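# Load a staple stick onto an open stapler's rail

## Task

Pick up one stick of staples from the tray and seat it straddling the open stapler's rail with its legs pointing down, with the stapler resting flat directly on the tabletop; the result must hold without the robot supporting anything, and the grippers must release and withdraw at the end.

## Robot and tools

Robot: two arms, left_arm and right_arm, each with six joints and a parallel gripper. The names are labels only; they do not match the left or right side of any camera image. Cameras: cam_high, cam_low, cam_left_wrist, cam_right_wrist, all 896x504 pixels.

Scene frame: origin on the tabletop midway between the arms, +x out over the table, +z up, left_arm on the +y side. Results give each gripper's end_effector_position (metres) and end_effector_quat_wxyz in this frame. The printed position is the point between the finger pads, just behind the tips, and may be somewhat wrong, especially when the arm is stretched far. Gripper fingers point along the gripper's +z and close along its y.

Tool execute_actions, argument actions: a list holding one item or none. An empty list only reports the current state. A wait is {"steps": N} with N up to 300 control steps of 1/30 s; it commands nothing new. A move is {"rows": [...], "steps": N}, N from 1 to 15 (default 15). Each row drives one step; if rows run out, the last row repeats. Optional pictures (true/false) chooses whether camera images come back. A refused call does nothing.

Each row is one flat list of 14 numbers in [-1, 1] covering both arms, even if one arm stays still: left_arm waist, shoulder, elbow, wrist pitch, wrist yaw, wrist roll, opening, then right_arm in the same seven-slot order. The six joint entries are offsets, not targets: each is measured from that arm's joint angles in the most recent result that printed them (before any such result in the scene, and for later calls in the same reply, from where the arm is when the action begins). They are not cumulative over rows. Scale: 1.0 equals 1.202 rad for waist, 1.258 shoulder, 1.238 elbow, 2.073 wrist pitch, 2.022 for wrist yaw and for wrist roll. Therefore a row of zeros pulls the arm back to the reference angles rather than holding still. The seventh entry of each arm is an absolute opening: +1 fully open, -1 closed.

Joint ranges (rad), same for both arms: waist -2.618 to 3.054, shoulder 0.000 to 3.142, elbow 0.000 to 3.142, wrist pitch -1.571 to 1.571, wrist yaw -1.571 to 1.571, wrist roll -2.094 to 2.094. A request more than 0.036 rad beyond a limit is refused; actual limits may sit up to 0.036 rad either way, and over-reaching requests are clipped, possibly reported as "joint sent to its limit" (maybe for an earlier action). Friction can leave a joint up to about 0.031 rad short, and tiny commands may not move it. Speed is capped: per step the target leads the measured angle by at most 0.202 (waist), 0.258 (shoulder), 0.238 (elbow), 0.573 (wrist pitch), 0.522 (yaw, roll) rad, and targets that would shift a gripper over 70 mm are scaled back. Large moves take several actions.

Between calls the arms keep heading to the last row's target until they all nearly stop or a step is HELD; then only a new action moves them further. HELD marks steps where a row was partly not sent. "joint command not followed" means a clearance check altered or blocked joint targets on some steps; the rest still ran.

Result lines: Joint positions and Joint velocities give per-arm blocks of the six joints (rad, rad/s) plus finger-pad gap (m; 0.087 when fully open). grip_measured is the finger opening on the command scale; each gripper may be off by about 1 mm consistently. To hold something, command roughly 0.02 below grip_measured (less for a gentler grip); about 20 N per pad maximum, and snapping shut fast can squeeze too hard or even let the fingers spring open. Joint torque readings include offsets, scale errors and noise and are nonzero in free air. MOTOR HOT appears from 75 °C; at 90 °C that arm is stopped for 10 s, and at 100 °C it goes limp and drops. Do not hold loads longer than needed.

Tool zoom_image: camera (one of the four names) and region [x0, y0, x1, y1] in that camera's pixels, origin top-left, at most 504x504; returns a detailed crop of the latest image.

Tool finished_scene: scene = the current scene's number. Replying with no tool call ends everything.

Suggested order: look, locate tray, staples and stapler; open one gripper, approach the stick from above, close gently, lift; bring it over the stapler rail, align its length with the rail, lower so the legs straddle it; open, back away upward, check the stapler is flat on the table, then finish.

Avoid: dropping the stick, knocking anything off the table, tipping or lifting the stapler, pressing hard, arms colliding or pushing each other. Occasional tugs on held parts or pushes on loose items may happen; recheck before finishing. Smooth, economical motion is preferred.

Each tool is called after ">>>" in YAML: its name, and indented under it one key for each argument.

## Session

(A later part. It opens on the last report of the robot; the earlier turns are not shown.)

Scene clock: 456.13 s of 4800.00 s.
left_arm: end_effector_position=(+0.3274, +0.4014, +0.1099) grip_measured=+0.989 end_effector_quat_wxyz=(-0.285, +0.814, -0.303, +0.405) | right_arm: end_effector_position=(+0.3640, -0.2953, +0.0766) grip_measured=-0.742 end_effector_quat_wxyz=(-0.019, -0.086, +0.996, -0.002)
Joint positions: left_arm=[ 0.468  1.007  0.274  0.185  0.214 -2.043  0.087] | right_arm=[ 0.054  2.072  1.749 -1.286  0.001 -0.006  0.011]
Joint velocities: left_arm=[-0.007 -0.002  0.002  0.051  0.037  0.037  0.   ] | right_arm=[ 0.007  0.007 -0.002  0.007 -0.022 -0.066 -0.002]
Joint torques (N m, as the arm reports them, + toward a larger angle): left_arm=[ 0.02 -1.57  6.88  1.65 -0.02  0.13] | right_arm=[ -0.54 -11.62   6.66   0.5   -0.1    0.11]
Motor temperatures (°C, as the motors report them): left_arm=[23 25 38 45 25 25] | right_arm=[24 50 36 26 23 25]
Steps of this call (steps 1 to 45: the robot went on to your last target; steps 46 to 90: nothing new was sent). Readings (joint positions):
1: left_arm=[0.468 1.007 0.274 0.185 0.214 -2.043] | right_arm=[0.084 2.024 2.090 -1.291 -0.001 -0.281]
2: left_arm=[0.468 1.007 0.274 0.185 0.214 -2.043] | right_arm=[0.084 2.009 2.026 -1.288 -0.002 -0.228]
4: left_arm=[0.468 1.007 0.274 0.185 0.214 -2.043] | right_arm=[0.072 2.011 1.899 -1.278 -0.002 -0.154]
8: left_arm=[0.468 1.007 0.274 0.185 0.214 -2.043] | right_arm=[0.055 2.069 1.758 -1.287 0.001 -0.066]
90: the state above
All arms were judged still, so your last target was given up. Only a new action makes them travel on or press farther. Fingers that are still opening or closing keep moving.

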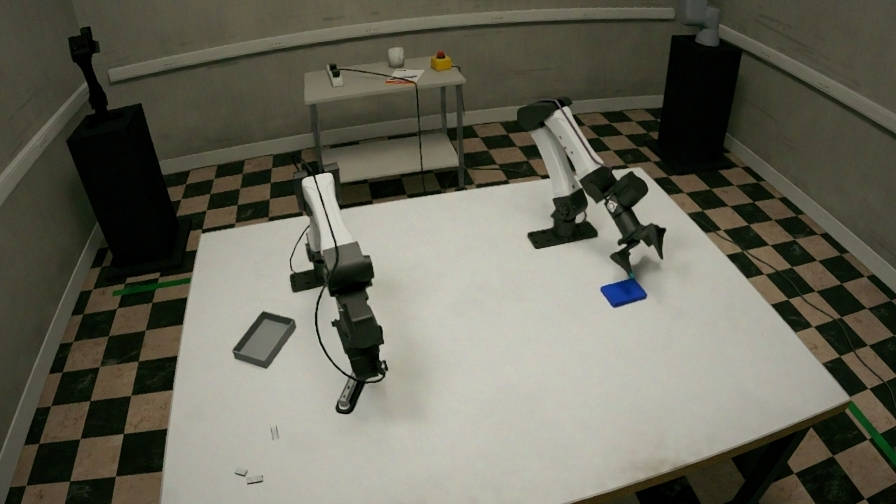

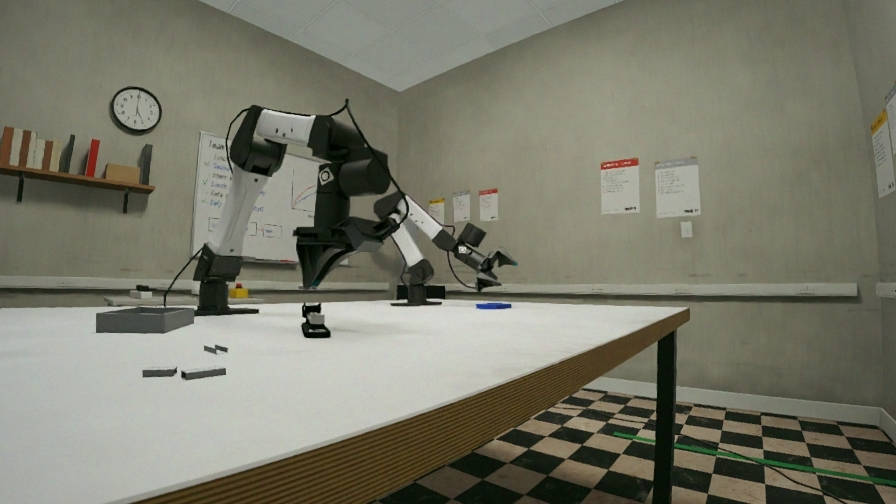

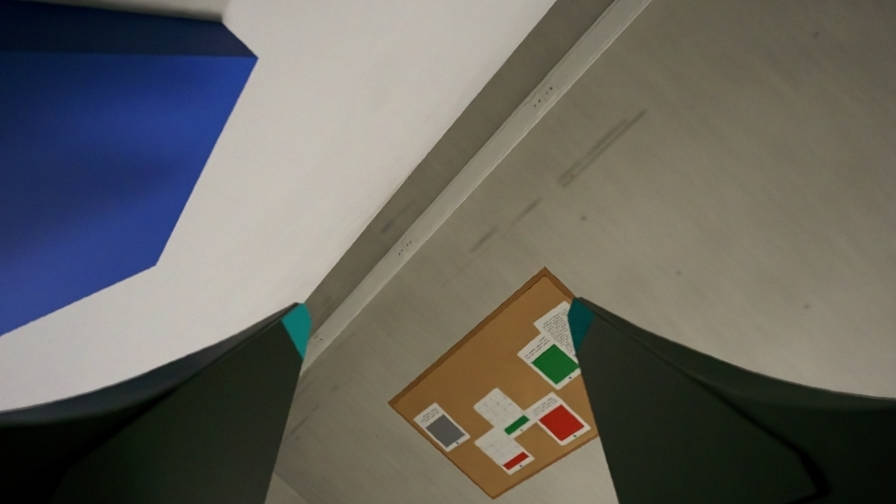

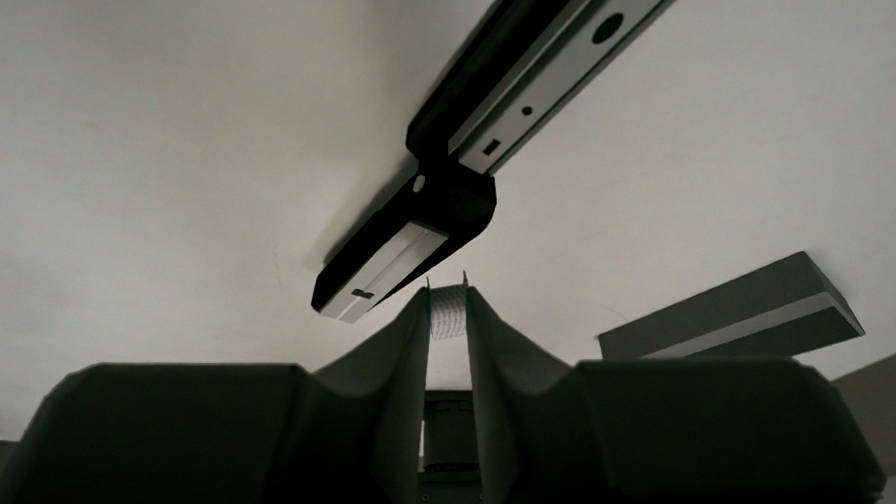

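>>> execute_actions:
  actions:
    - {"rows":[[0,0,0,0,0,0,1,-0.06,0.08,0.115,-0.02,0,0.3,-0.77]],"steps":15}
  pictures: false

>>> execute_actions:
  actions:
    - {"steps":40}

Scene clock: 465.10 s of 4800.00 s.
left_arm: end_effector_position=(+0.3274, +0.4014, +0.1099) grip_measured=+0.989 end_effector_quat_wxyz=(-0.285, +0.814, -0.303, +0.405) | right_arm: end_effector_position=(+0.3913, -0.2972, +0.0682) grip_measured=-0.742 end_effector_quat_wxyz=(-0.021, +0.239, +0.971, -0.008)
Joint positions: left_arm=[ 0.468  1.007  0.274  0.185  0.214 -2.043  0.087] | right_arm=[-0.024  2.166  1.861 -1.311  0.001  0.57   0.011]
Joint velocities: left_arm=[ 0.012  0.007 -0.007 -0.066 -0.066  0.007  0.001] | right_arm=[-0.007 -0.017 -0.002 -0.022 -0.051  0.11   0.001]
Joint torques (N m, as the arm reports them, + toward a larger angle): left_arm=[ 0.05 -1.59  6.93  1.65  0.01  0.08] | right_arm=[  0.21 -10.05   9.3    0.14  -0.12   0.1 ]
Motor temperatures (°C, as the motors report them): left_arm=[23 25 38 45 25 25] | right_arm=[24 49 36 26 23 25]
Steps of this call (steps 1 to 90: nothing new was sent; then 5.47 s passed at rest; steps 91 to 105: all 15 steps of this action). Readings (joint positions):
91: left_arm=[0.468 1.007 0.274 0.185 0.214 -2.043] | right_arm=[0.049 2.086 1.772 -1.304 -0.001 0.071]
92: left_arm=[0.468 1.007 0.274 0.185 0.214 -2.043] | right_arm=[0.039 2.109 1.811 -1.315 -0.003 0.171]
94: left_arm=[0.468 1.007 0.274 0.185 0.214 -2.043] | right_arm=[0.009 2.144 1.855 -1.309 -0.003 0.323]
98: left_arm=[0.468 1.007 0.274 0.185 0.214 -2.043] | right_arm=[-0.025 2.165 1.861 -1.310 0.001 0.483]
105: the state above

Scene clock: 466.43 s of 4800.00 s.
left_arm: end_effector_position=(+0.3274, +0.4014, +0.1099) grip_measured=+0.989 end_effector_quat_wxyz=(-0.285, +0.814, -0.303, +0.405) | right_arm: end_effector_position=(+0.3918, -0.2964, +0.0682) grip_measured=-0.742 end_effector_quat_wxyz=(-0.021, +0.250, +0.968, -0.008)
Joint positions: left_arm=[ 0.468  1.007  0.274  0.185  0.214 -2.043  0.087] | right_arm=[-0.024  2.166  1.861 -1.311  0.001  0.592  0.011]
Joint velocities: left_arm=[-0.017 -0.012  0.002  0.051 -0.022 -0.095 -0.   ] | right_arm=[-0.002 -0.002 -0.007  0.007 -0.081 -0.037 -0.001]
Joint torques (N m, as the arm reports them, + toward a larger angle): left_arm=[ 0.08 -1.61  6.75  1.65 -0.03  0.13] | right_arm=[  0.2  -10.05   9.31   0.15  -0.11   0.12]
Motor temperatures (°C, as the motors report them): left_arm=[23 25 38 45 25 25] | right_arm=[24 49 36 26 23 25]
Steps of this call (steps 1 to 30: the robot went on to your last target; steps 31 to 40: nothing new was sent). Readings (joint positions):
1: left_arm=[0.468 1.007 0.274 0.185 0.214 -2.043] | right_arm=[-0.024 2.166 1.861 -1.311 0.001 0.574]
2: left_arm=[0.468 1.007 0.274 0.185 0.214 -2.043] | right_arm=[-0.024 2.166 1.861 -1.311 0.001 0.578]
4: left_arm=[0.468 1.007 0.274 0.185 0.214 -2.043] | right_arm=[-0.024 2.166 1.861 -1.311 0.001 0.583]
8: left_arm=[0.468 1.007 0.274 0.185 0.214 -2.043] | right_arm=[-0.024 2.166 1.861 -1.311 0.001 0.589]
40: the state above
All arms were judged still, so your last target was given up. Only a new action makes them travel on or press farther. Fingers that are still opening or closing keep moving.

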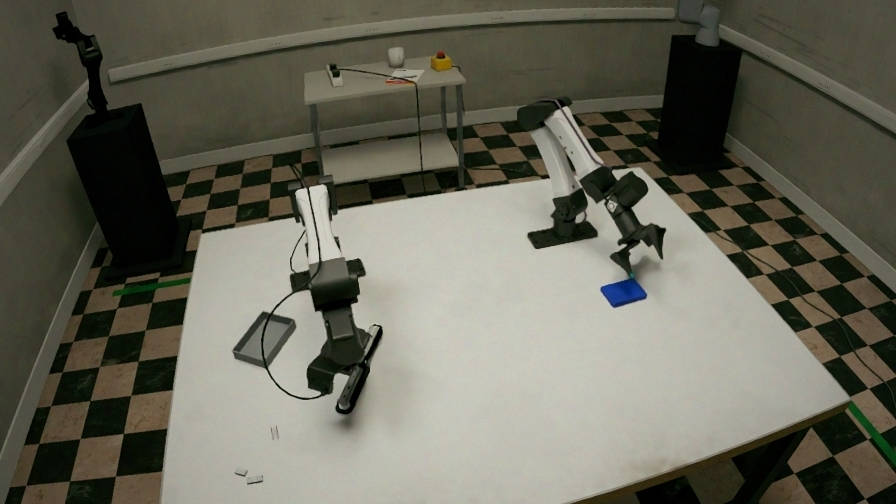

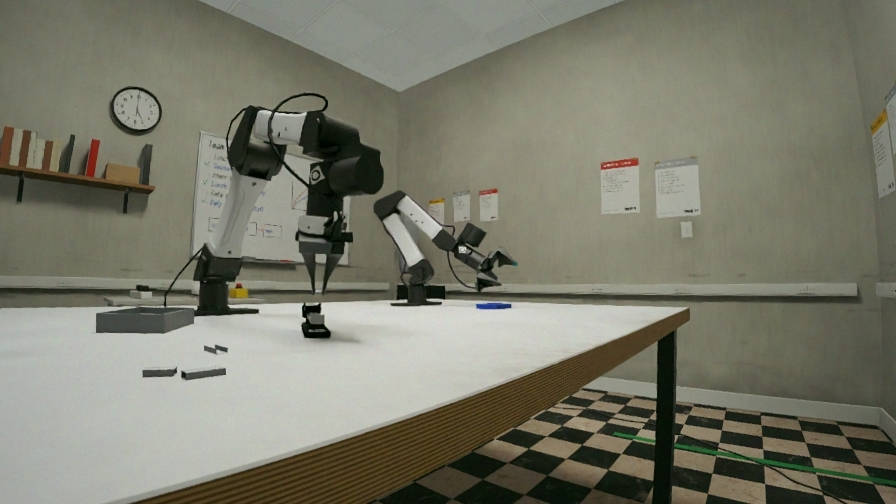

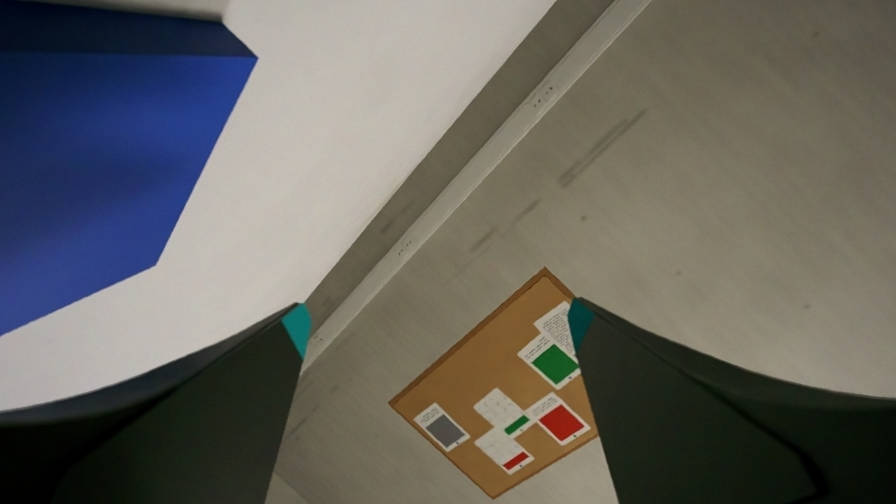

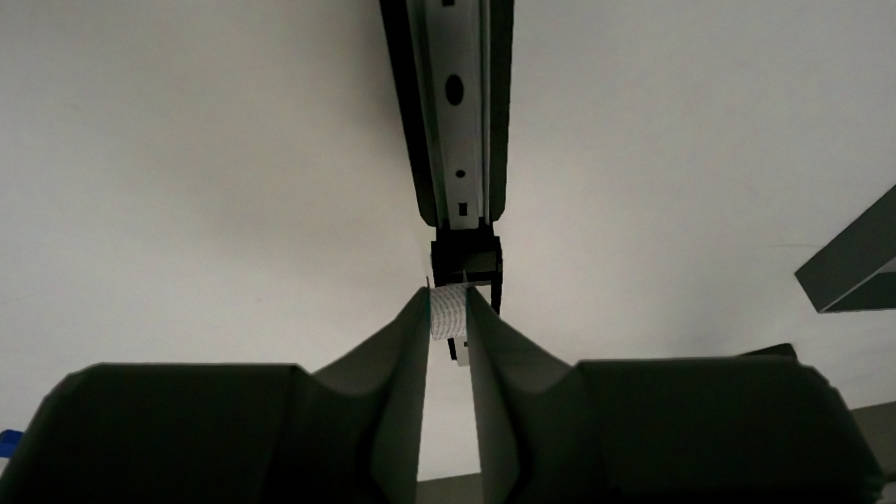

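>>> execute_actions:
  actions:
    - {"rows":[[0,0,0,0,0,0,1,-0.058,0.085,0.14,-0.025,0,-0.065,-0.77]],"steps":15}
  pictures: false

>>> execute_actions:
  actions:
    - {"steps":40}

Scene clock: 476.13 s of 4800.00 s.
left_arm: end_effector_position=(+0.3274, +0.4014, +0.1099) grip_measured=+0.989 end_effector_quat_wxyz=(-0.285, +0.814, -0.303, +0.405) | right_arm: end_effector_position=(+0.4156, -0.3284, +0.0629) grip_measured=-0.742 end_effector_quat_wxyz=(-0.019, +0.229, +0.973, -0.004)
Joint positions: left_arm=[ 0.468  1.007  0.274  0.185  0.214 -2.043  0.087] | right_arm=[-0.1    2.265  2.002 -1.346 -0.001  0.473  0.011]
Joint velocities: left_arm=[ 0.007  0.002 -0.022  0.022  0.007 -0.022  0.   ] | right_arm=[-0.007 -0.002 -0.012  0.066 -0.051 -0.051 -0.001]
Joint torques (N m, as the arm reports them, + toward a larger angle): left_arm=[ 0.03 -1.6   6.93  1.64 -0.01  0.07] | right_arm=[  0.18 -10.67   9.43   0.18  -0.11  -0.04]
Motor temperatures (°C, as the motors report them): left_arm=[23 25 38 45 25 25] | right_arm=[24 47 37 26 23 25]
Steps of this call (steps 1 to 90: nothing new was sent; then 6.20 s passed at rest; steps 91 to 105: all 15 steps of this action). Readings (joint positions):
91: left_arm=[0.468 1.007 0.274 0.185 0.214 -2.043] | right_arm=[-0.029 2.182 1.891 -1.335 -0.001 0.574]
92: left_arm=[0.468 1.007 0.274 0.185 0.214 -2.043] | right_arm=[-0.039 2.210 1.941 -1.349 -0.003 0.552]
94: left_arm=[0.468 1.007 0.274 0.185 0.214 -2.043] | right_arm=[-0.066 2.246 1.994 -1.340 -0.003 0.522]
98: left_arm=[0.468 1.007 0.274 0.185 0.214 -2.043] | right_arm=[-0.100 2.264 2.002 -1.343 -0.001 0.491]
105: the state above

Scene clock: 477.47 s of 4800.00 s.
left_arm: end_effector_position=(+0.3274, +0.4014, +0.1099) grip_measured=+0.989 end_effector_quat_wxyz=(-0.285, +0.814, -0.303, +0.405) | right_arm: end_effector_position=(+0.4153, -0.3285, +0.0629) grip_measured=-0.742 end_effector_quat_wxyz=(-0.019, +0.227, +0.974, -0.004)
Joint positions: left_arm=[ 0.468  1.007  0.274  0.185  0.214 -2.043  0.087] | right_arm=[-0.1    2.265  2.002 -1.347 -0.001  0.468  0.011]
Joint velocities: left_arm=[-0.002  0.017 -0.002  0.007 -0.051  0.095 -0.001] | right_arm=[-0.012 -0.007 -0.002  0.007  0.022  0.051 -0.   ]
Joint torques (N m, as the arm reports them, + toward a larger angle): left_arm=[-0.03 -1.56  6.88  1.64 -0.02  0.11] | right_arm=[  0.19 -10.67   9.41   0.17  -0.11  -0.07]
Motor temperatures (°C, as the motors report them): left_arm=[23 25 38 45 25 25] | right_arm=[24 47 38 26 23 25]
Steps of this call (steps 1 to 15: the robot went on to your last target; steps 16 to 40: nothing new was sent). Readings (joint positions):
1: left_arm=[0.468 1.007 0.274 0.185 0.214 -2.043] | right_arm=[-0.100 2.265 2.002 -1.346 -0.001 0.472]
2: left_arm=[0.468 1.007 0.274 0.185 0.214 -2.043] | right_arm=[-0.100 2.265 2.002 -1.347 -0.001 0.472]
4: left_arm=[0.468 1.007 0.274 0.185 0.214 -2.043] | right_arm=[-0.100 2.265 2.002 -1.347 -0.001 0.470]
8: left_arm=[0.468 1.007 0.274 0.185 0.214 -2.043] | right_arm=[-0.100 2.265 2.002 -1.347 -0.001 0.469]
40: the state above
All arms were judged still, so your last target was given up. Only a new action makes them travel on or press farther. Fingers that are still opening or closing keep moving.

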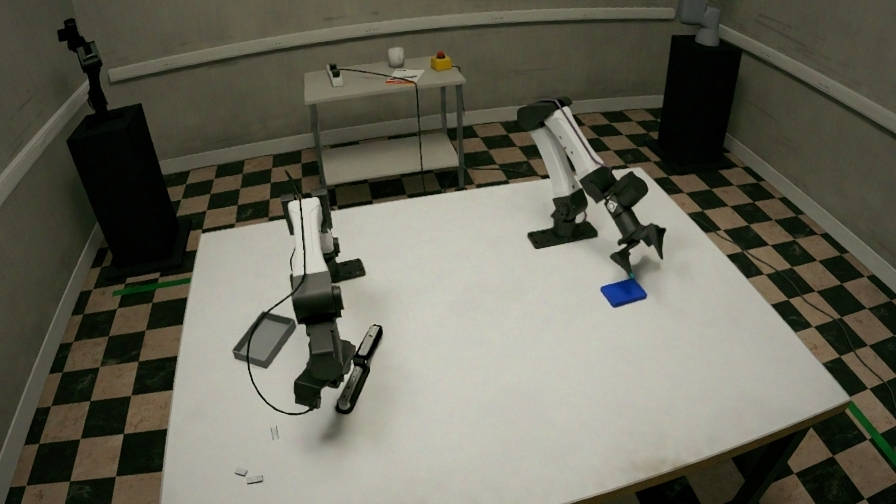

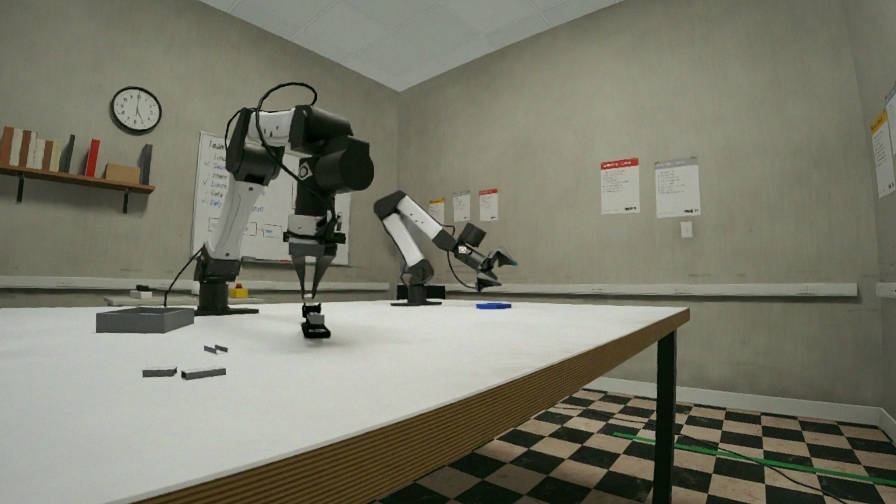

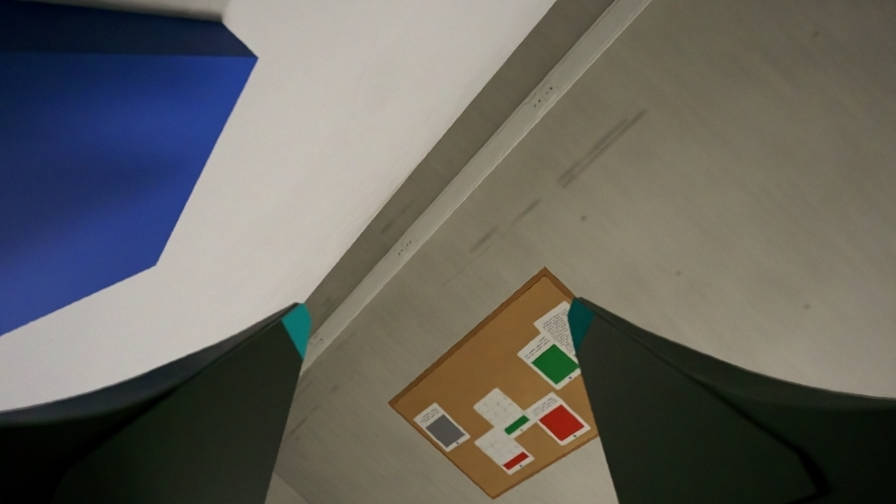

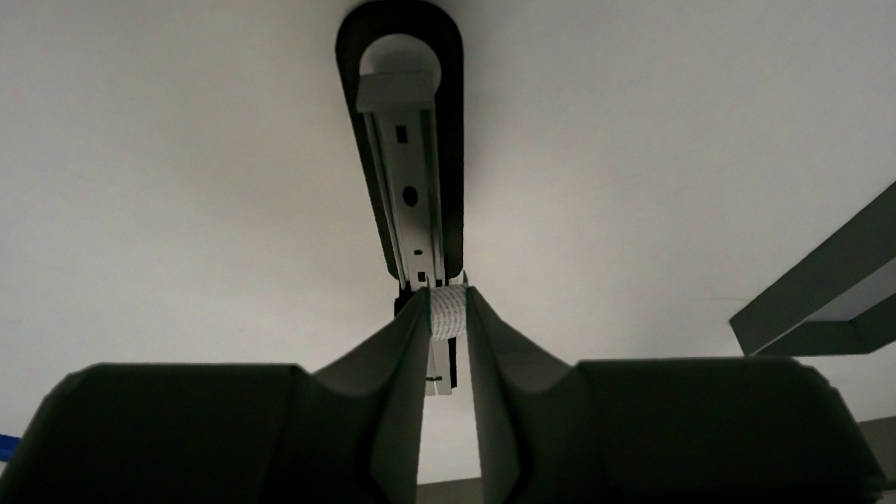

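>>> execute_actions:
  actions:
    - {"rows":[[0,0,0,0,0,0,1,0.03,0,0,0,0,0,-0.77]],"steps":15}
  pictures: false

>>> execute_actions:
  actions:
    - {"steps":30}

Scene clock: 482.50 s of 4800.00 s.
left_arm: end_effector_position=(+0.3274, +0.4014, +0.1099) grip_measured=+0.989 end_effector_quat_wxyz=(-0.285, +0.814, -0.303, +0.405) | right_arm: end_effector_position=(+0.4143, -0.3149, +0.0629) grip_measured=-0.742 end_effector_quat_wxyz=(-0.019, +0.210, +0.978, -0.005)
Joint positions: left_arm=[ 0.468  1.007  0.274  0.185  0.214 -2.043  0.087] | right_arm=[-0.065  2.265  2.002 -1.347 -0.     0.468  0.011]
Joint velocities: left_arm=[-0.002  0.017  0.002 -0.037  0.037 -0.022 -0.001] | right_arm=[ 0.007  0.012  0.012  0.095 -0.081  0.022 -0.   ]
Joint torques (N m, as the arm reports them, + toward a larger angle): left_arm=[ 0.04 -1.62  6.83  1.62  0.01  0.1 ] | right_arm=[ -0.18 -11.26   6.65   0.34  -0.12   0.02]
Motor temperatures (°C, as the motors report them): left_arm=[23 25 38 45 25 25] | right_arm=[24 47 38 25 23 25]
Steps of this call (steps 1 to 90: nothing new was sent; then 1.53 s passed at rest; steps 91 to 105: all 15 steps of this action). Readings (joint positions):
91: left_arm=[0.468 1.007 0.274 0.185 0.214 -2.043] | right_arm=[-0.098 2.265 2.002 -1.347 -0.000 0.468]
92: left_arm=[0.468 1.007 0.274 0.185 0.214 -2.043] | right_arm=[-0.094 2.265 2.002 -1.347 -0.000 0.468]
94: left_arm=[0.468 1.007 0.274 0.185 0.214 -2.043] | right_arm=[-0.082 2.265 2.002 -1.347 -0.000 0.468]
98: left_arm=[0.468 1.007 0.274 0.185 0.214 -2.043] | right_arm=[-0.066 2.265 2.002 -1.347 -0.000 0.468]
105: the state above

Scene clock: 483.50 s of 4800.00 s.
left_arm: end_effector_position=(+0.3274, +0.4014, +0.1099) grip_measured=+0.989 end_effector_quat_wxyz=(-0.285, +0.814, -0.303, +0.405) | right_arm: end_effector_position=(+0.4143, -0.3149, +0.0629) grip_measured=-0.742 end_effector_quat_wxyz=(-0.019, +0.210, +0.978, -0.005)
Joint positions: left_arm=[ 0.468  1.007  0.274  0.185  0.214 -2.043  0.087] | right_arm=[-0.065  2.265  2.002 -1.347 -0.     0.468  0.011]
Joint velocities: left_arm=[ 0.002 -0.007 -0.012  0.007 -0.066 -0.081  0.001] | right_arm=[ 0.002 -0.012 -0.012 -0.007 -0.081 -0.037  0.   ]
Joint torques (N m, as the arm reports them, + toward a larger angle): left_arm=[ 0.01 -1.59  6.83  1.66  0.    0.09] | right_arm=[ -0.15 -11.29   6.65   0.34  -0.13   0.03]
Motor temperatures (°C, as the motors report them): left_arm=[23 25 38 45 25 25] | right_arm=[24 47 38 25 23 25]
Steps of this call (steps 1 to 15: the robot went on to your last target; steps 16 to 30: nothing new was sent). Readings (joint positions):
1: left_arm=[0.468 1.007 0.274 0.185 0.214 -2.043] | right_arm=[-0.065 2.265 2.002 -1.347 -0.000 0.468]
2: left_arm=[0.468 1.007 0.274 0.185 0.214 -2.043] | right_arm=[-0.065 2.265 2.002 -1.347 -0.000 0.468]
4: left_arm=[0.468 1.007 0.274 0.185 0.214 -2.043] | right_arm=[-0.065 2.265 2.002 -1.347 -0.000 0.468]
8: left_arm=[0.468 1.007 0.274 0.185 0.214 -2.043] | right_arm=[-0.065 2.265 2.002 -1.347 -0.000 0.468]
30: the state above
All arms were judged still, so your last target was given up. Only a new action makes them travel on or press farther. Fingers that are still opening or closing keep moving.

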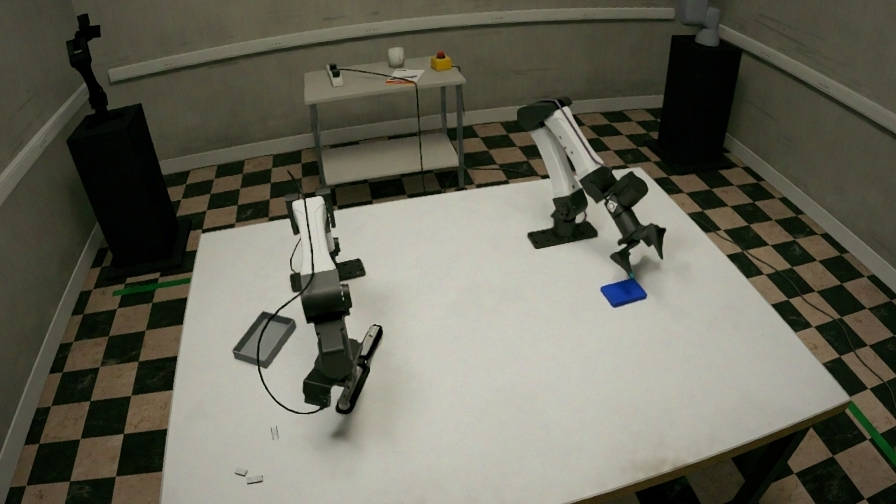

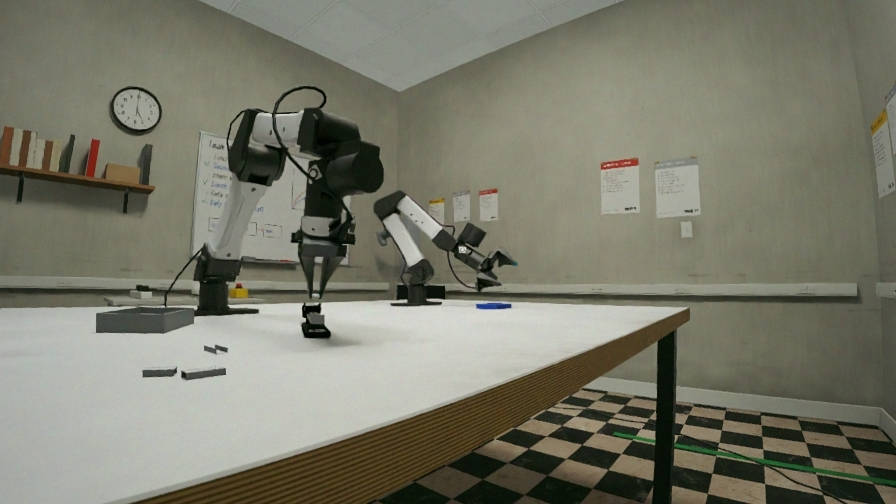

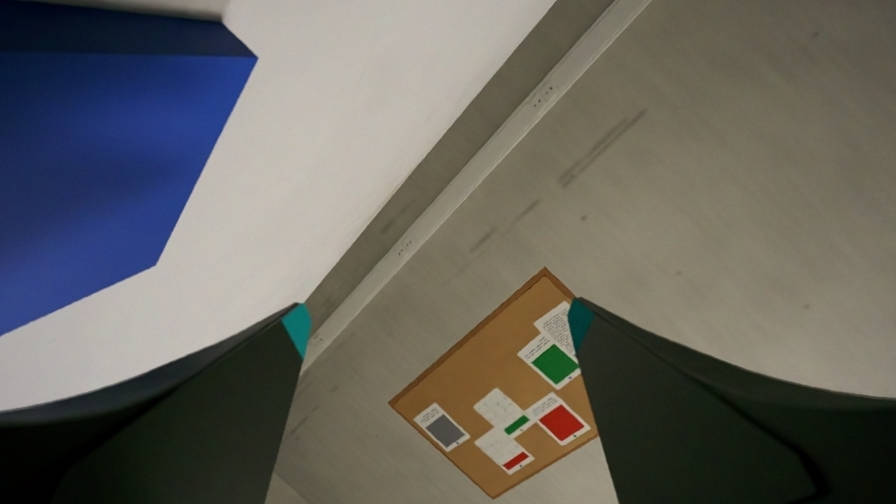

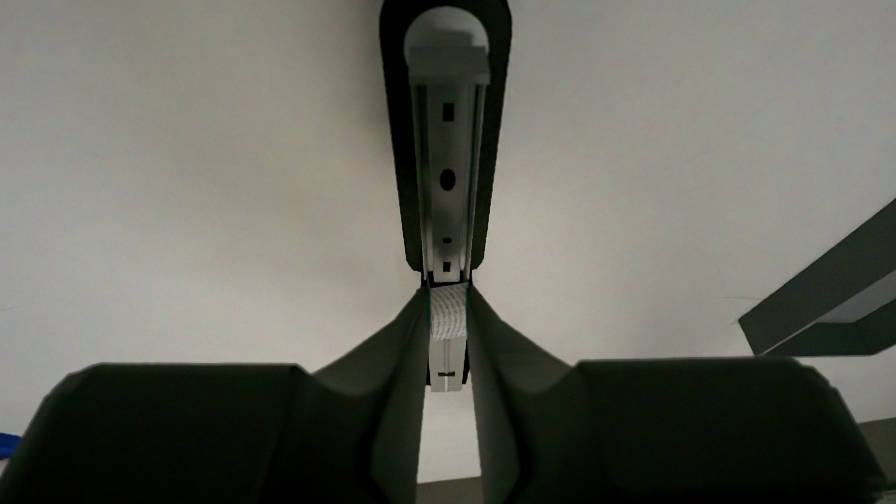

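>>> execute_actions:
  actions:
    - {"rows":[[0,0,0,0,0,0,1,0,0.04,-0.04,0.045,0,0,-0.77]],"steps":15}
  pictures: false

>>> execute_actions:
  actions:
    - {"steps":30}

Scene clock: 489.13 s of 4800.00 s.
left_arm: end_effector_position=(+0.3274, +0.4014, +0.1099) grip_measured=+0.989 end_effector_quat_wxyz=(-0.285, +0.814, -0.303, +0.405) | right_arm: end_effector_position=(+0.4198, -0.3143, +0.0402) grip_measured=-0.742 end_effector_quat_wxyz=(-0.022, +0.210, +0.977, -0.004)
Joint positions: left_arm=[ 0.468  1.007  0.274  0.185  0.214 -2.043  0.087] | right_arm=[-0.065  2.305  1.978 -1.289 -0.003  0.468  0.011]
Joint velocities: left_arm=[ 0.002 -0.017  0.002  0.007 -0.037  0.007 -0.001] | right_arm=[ 0.002  0.007 -0.007 -0.125  0.051  0.022 -0.001]
Joint torques (N m, as the arm reports them, + toward a larger angle): left_arm=[-0.01 -1.71  6.84  1.65 -0.01  0.09] | right_arm=[ -0.3  -10.68   4.48   0.71  -0.1    0.02]
Motor temperatures (°C, as the motors report them): left_arm=[23 25 38 45 25 25] | right_arm=[24 47 38 25 23 25]
Steps of this call (steps 1 to 90: nothing new was sent; then 2.13 s passed at rest; steps 91 to 105: all 15 steps of this action). Readings (joint positions):
91: left_arm=[0.468 1.007 0.274 0.185 0.214 -2.043] | right_arm=[-0.065 2.267 1.999 -1.340 -0.000 0.468]
92: left_arm=[0.468 1.007 0.274 0.185 0.214 -2.043] | right_arm=[-0.065 2.270 1.994 -1.325 -0.000 0.468]
94: left_arm=[0.468 1.007 0.274 0.185 0.214 -2.043] | right_arm=[-0.065 2.286 1.986 -1.303 -0.000 0.468]
98: left_arm=[0.468 1.007 0.274 0.185 0.214 -2.043] | right_arm=[-0.065 2.305 1.978 -1.290 -0.003 0.468]
105: the state above

Scene clock: 490.13 s of 4800.00 s.
left_arm: end_effector_position=(+0.3274, +0.4014, +0.1099) grip_measured=+0.989 end_effector_quat_wxyz=(-0.285, +0.814, -0.303, +0.405) | right_arm: end_effector_position=(+0.4198, -0.3143, +0.0402) grip_measured=-0.742 end_effector_quat_wxyz=(-0.022, +0.210, +0.977, -0.004)
Joint positions: left_arm=[ 0.468  1.007  0.274  0.185  0.214 -2.043  0.087] | right_arm=[-0.065  2.305  1.978 -1.289 -0.003  0.468  0.011]
Joint velocities: left_arm=[ 0.002 -0.002 -0.002 -0.022 -0.022  0.066  0.   ] | right_arm=[-0.007  0.022 -0.002 -0.037  0.022  0.037 -0.   ]
Joint torques (N m, as the arm reports them, + toward a larger angle): left_arm=[ 0.   -1.61  6.9   1.65  0.03  0.1 ] | right_arm=[ -0.3  -10.68   4.47   0.71  -0.1    0.03]
Motor temperatures (°C, as the motors report them): left_arm=[23 25 38 45 25 25] | right_arm=[24 47 38 25 23 25]
Steps of this call (steps 1 to 15: the robot went on to your last target; steps 16 to 30: nothing new was sent). Readings (joint positions):
1: left_arm=[0.468 1.007 0.274 0.185 0.214 -2.043] | right_arm=[-0.065 2.305 1.978 -1.289 -0.003 0.468]
2: left_arm=[0.468 1.007 0.274 0.185 0.214 -2.043] | right_arm=[-0.065 2.305 1.978 -1.289 -0.003 0.468]
4: left_arm=[0.468 1.007 0.274 0.185 0.214 -2.043] | right_arm=[-0.065 2.305 1.978 -1.289 -0.003 0.468]
8: left_arm=[0.468 1.007 0.274 0.185 0.214 -2.043] | right_arm=[-0.065 2.305 1.978 -1.289 -0.003 0.468]
30: the state above
All arms were judged still, so your last target was given up. Only a new action makes them travel on or press farther. Fingers that are still opening or closing keep moving.

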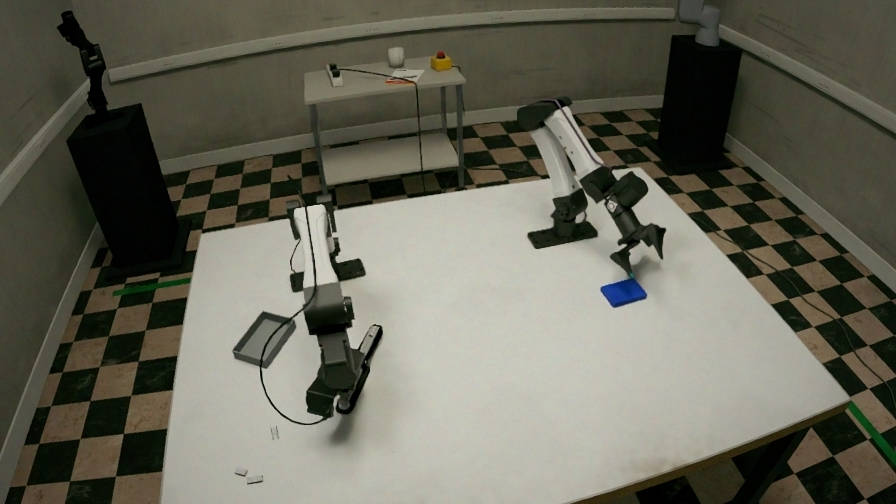

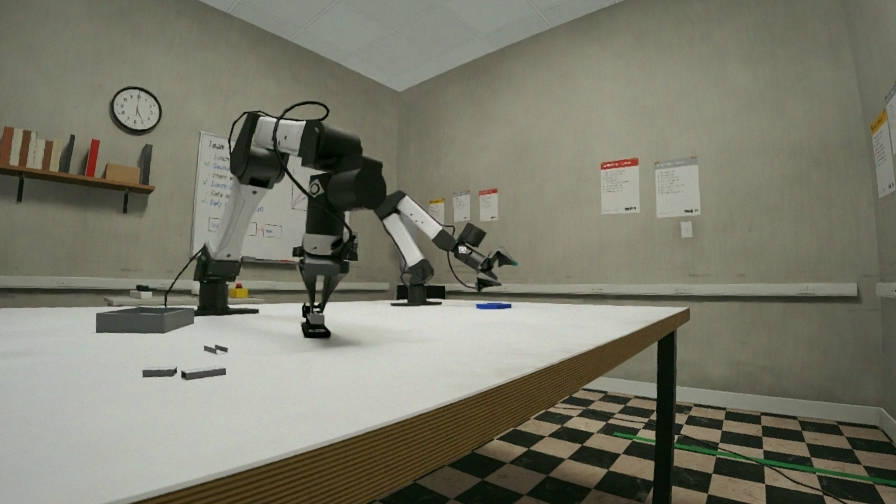

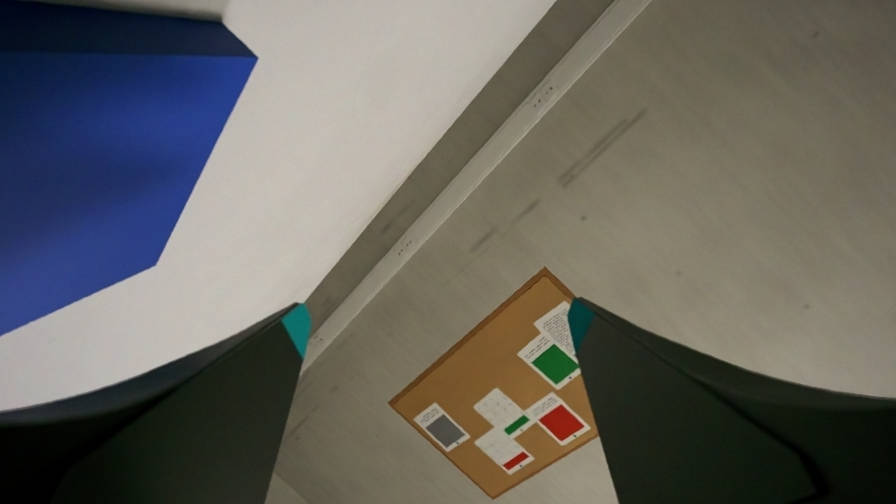

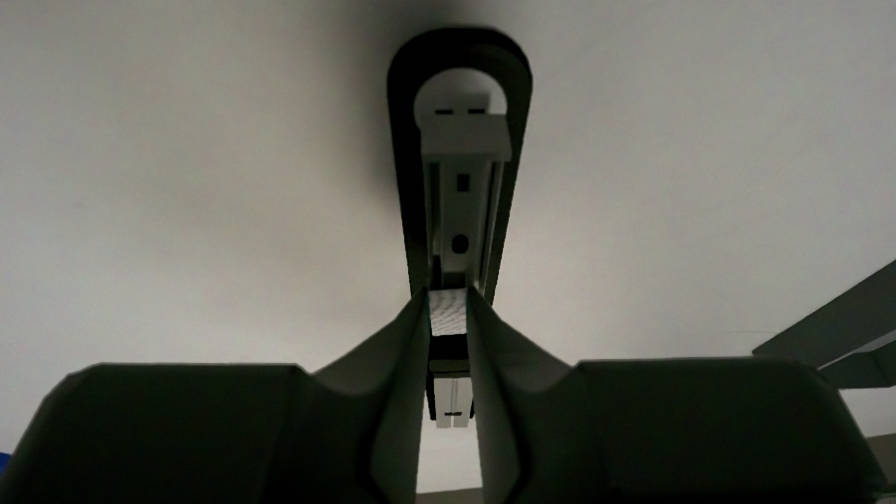

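>>> execute_actions:
  actions:
    - {"rows":[[0,0,0,0,0,0,1,-0.006,-0.03,0,0,0,0,-0.77]],"steps":15}
  pictures: false

>>> execute_actions:
  actions:
    - {"steps":30}

Scene clock: 498.37 s of 4800.00 s.
left_arm: end_effector_position=(+0.3274, +0.4014, +0.1099) grip_measured=+0.989 end_effector_quat_wxyz=(-0.285, +0.814, -0.303, +0.405) | right_arm: end_effector_position=(+0.4207, -0.3142, +0.0451) grip_measured=-0.742 end_effector_quat_wxyz=(-0.016, +0.210, +0.978, -0.003)
Joint positions: left_arm=[ 0.468  1.007  0.274  0.185  0.214 -2.043  0.087] | right_arm=[-0.065  2.292  1.978 -1.289 -0.003  0.468  0.011]
Joint velocities: left_arm=[ 0.002 -0.022  0.002  0.066  0.037 -0.051 -0.001] | right_arm=[-0.007  0.012  0.007 -0.022 -0.007  0.007 -0.001]
Joint torques (N m, as the arm reports them, + toward a larger angle): left_arm=[ 0.03 -1.69  6.79  1.65 -0.01  0.1 ] | right_arm=[ -0.89 -13.44   6.64   0.36  -0.13   0.03]
Motor temperatures (°C, as the motors report them): left_arm=[23 25 38 45 25 25] | right_arm=[24 46 37 26 23 25]
Steps of this call (steps 1 to 90: nothing new was sent; then 4.73 s passed at rest; steps 91 to 105: all 15 steps of this action). Readings (joint positions):
91: left_arm=[0.468 1.007 0.274 0.185 0.214 -2.043] | right_arm=[-0.065 2.302 1.978 -1.289 -0.003 0.468]
92: left_arm=[0.468 1.007 0.274 0.185 0.214 -2.043] | right_arm=[-0.065 2.300 1.978 -1.289 -0.003 0.468]
94: left_arm=[0.468 1.007 0.274 0.185 0.214 -2.043] | right_arm=[-0.065 2.296 1.978 -1.289 -0.003 0.468]
98: left_arm=[0.468 1.007 0.274 0.185 0.214 -2.043] | right_arm=[-0.065 2.292 1.978 -1.289 -0.003 0.468]
105: the state above

Scene clock: 499.37 s of 4800.00 s.
left_arm: end_effector_position=(+0.3274, +0.4014, +0.1099) grip_measured=+0.989 end_effector_quat_wxyz=(-0.285, +0.814, -0.303, +0.405) | right_arm: end_effector_position=(+0.4207, -0.3142, +0.0451) grip_measured=-0.742 end_effector_quat_wxyz=(-0.016, +0.210, +0.978, -0.003)
Joint positions: left_arm=[ 0.468  1.007  0.274  0.185  0.214 -2.043  0.087] | right_arm=[-0.065  2.292  1.978 -1.289 -0.003  0.468  0.011]
Joint velocities: left_arm=[-0.007 -0.002 -0.002  0.022 -0.022  0.007  0.   ] | right_arm=[ 0.002  0.002 -0.017 -0.11  -0.007  0.007  0.   ]
Joint torques (N m, as the arm reports them, + toward a larger angle): left_arm=[ 0.   -1.57  6.85  1.68 -0.02  0.08] | right_arm=[ -0.88 -13.38   6.65   0.35  -0.12   0.02]
Motor temperatures (°C, as the motors report them): left_arm=[23 25 38 45 25 25] | right_arm=[24 47 37 26 23 25]
Steps of this call (steps 1 to 15: the robot went on to your last target; steps 16 to 30: nothing new was sent). Readings (joint positions):
1: left_arm=[0.468 1.007 0.274 0.185 0.214 -2.043] | right_arm=[-0.065 2.292 1.978 -1.289 -0.003 0.468]
2: left_arm=[0.468 1.007 0.274 0.185 0.214 -2.043] | right_arm=[-0.065 2.292 1.978 -1.289 -0.003 0.468]
4: left_arm=[0.468 1.007 0.274 0.185 0.214 -2.043] | right_arm=[-0.065 2.292 1.978 -1.289 -0.003 0.468]
8: left_arm=[0.468 1.007 0.274 0.185 0.214 -2.043] | right_arm=[-0.065 2.292 1.978 -1.289 -0.003 0.468]
30: the state above
All arms were judged still, so your last target was given up. Only a new action makes them travel on or press farther. Fingers that are still opening or closing keep moving.

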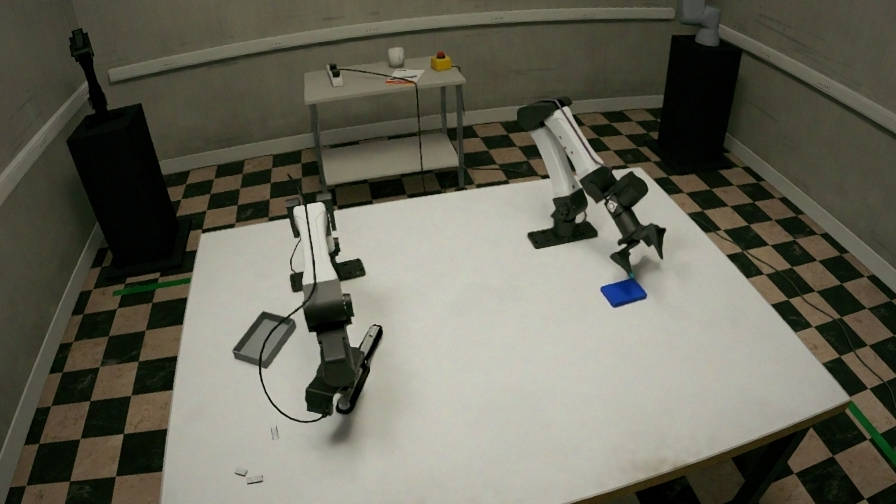

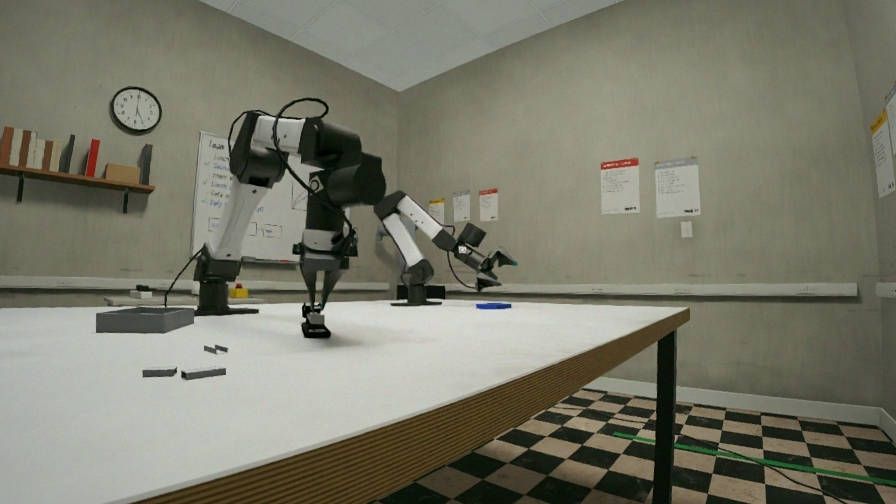

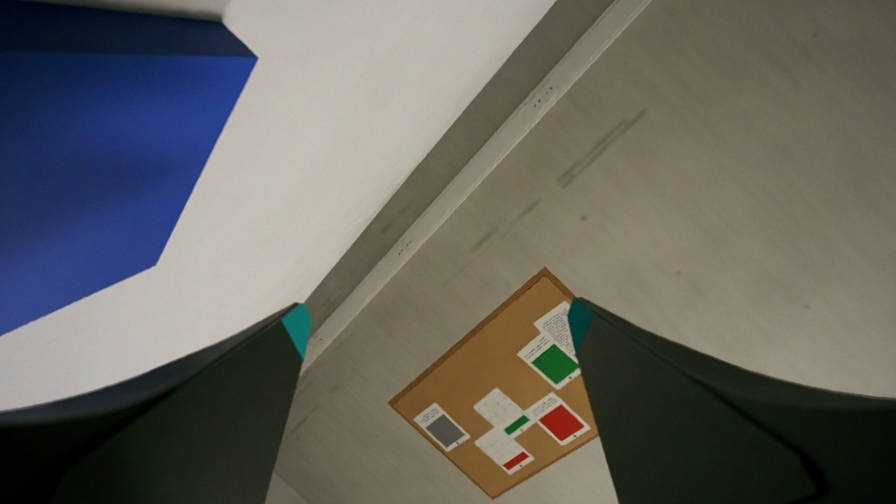

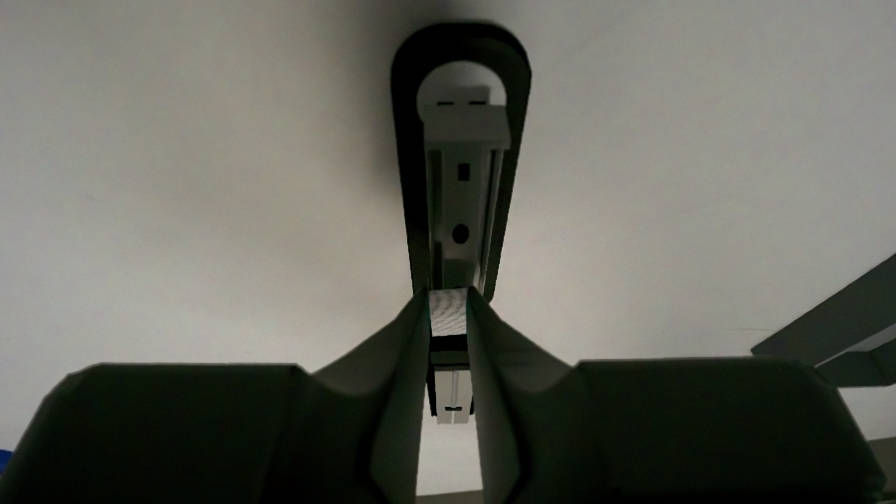

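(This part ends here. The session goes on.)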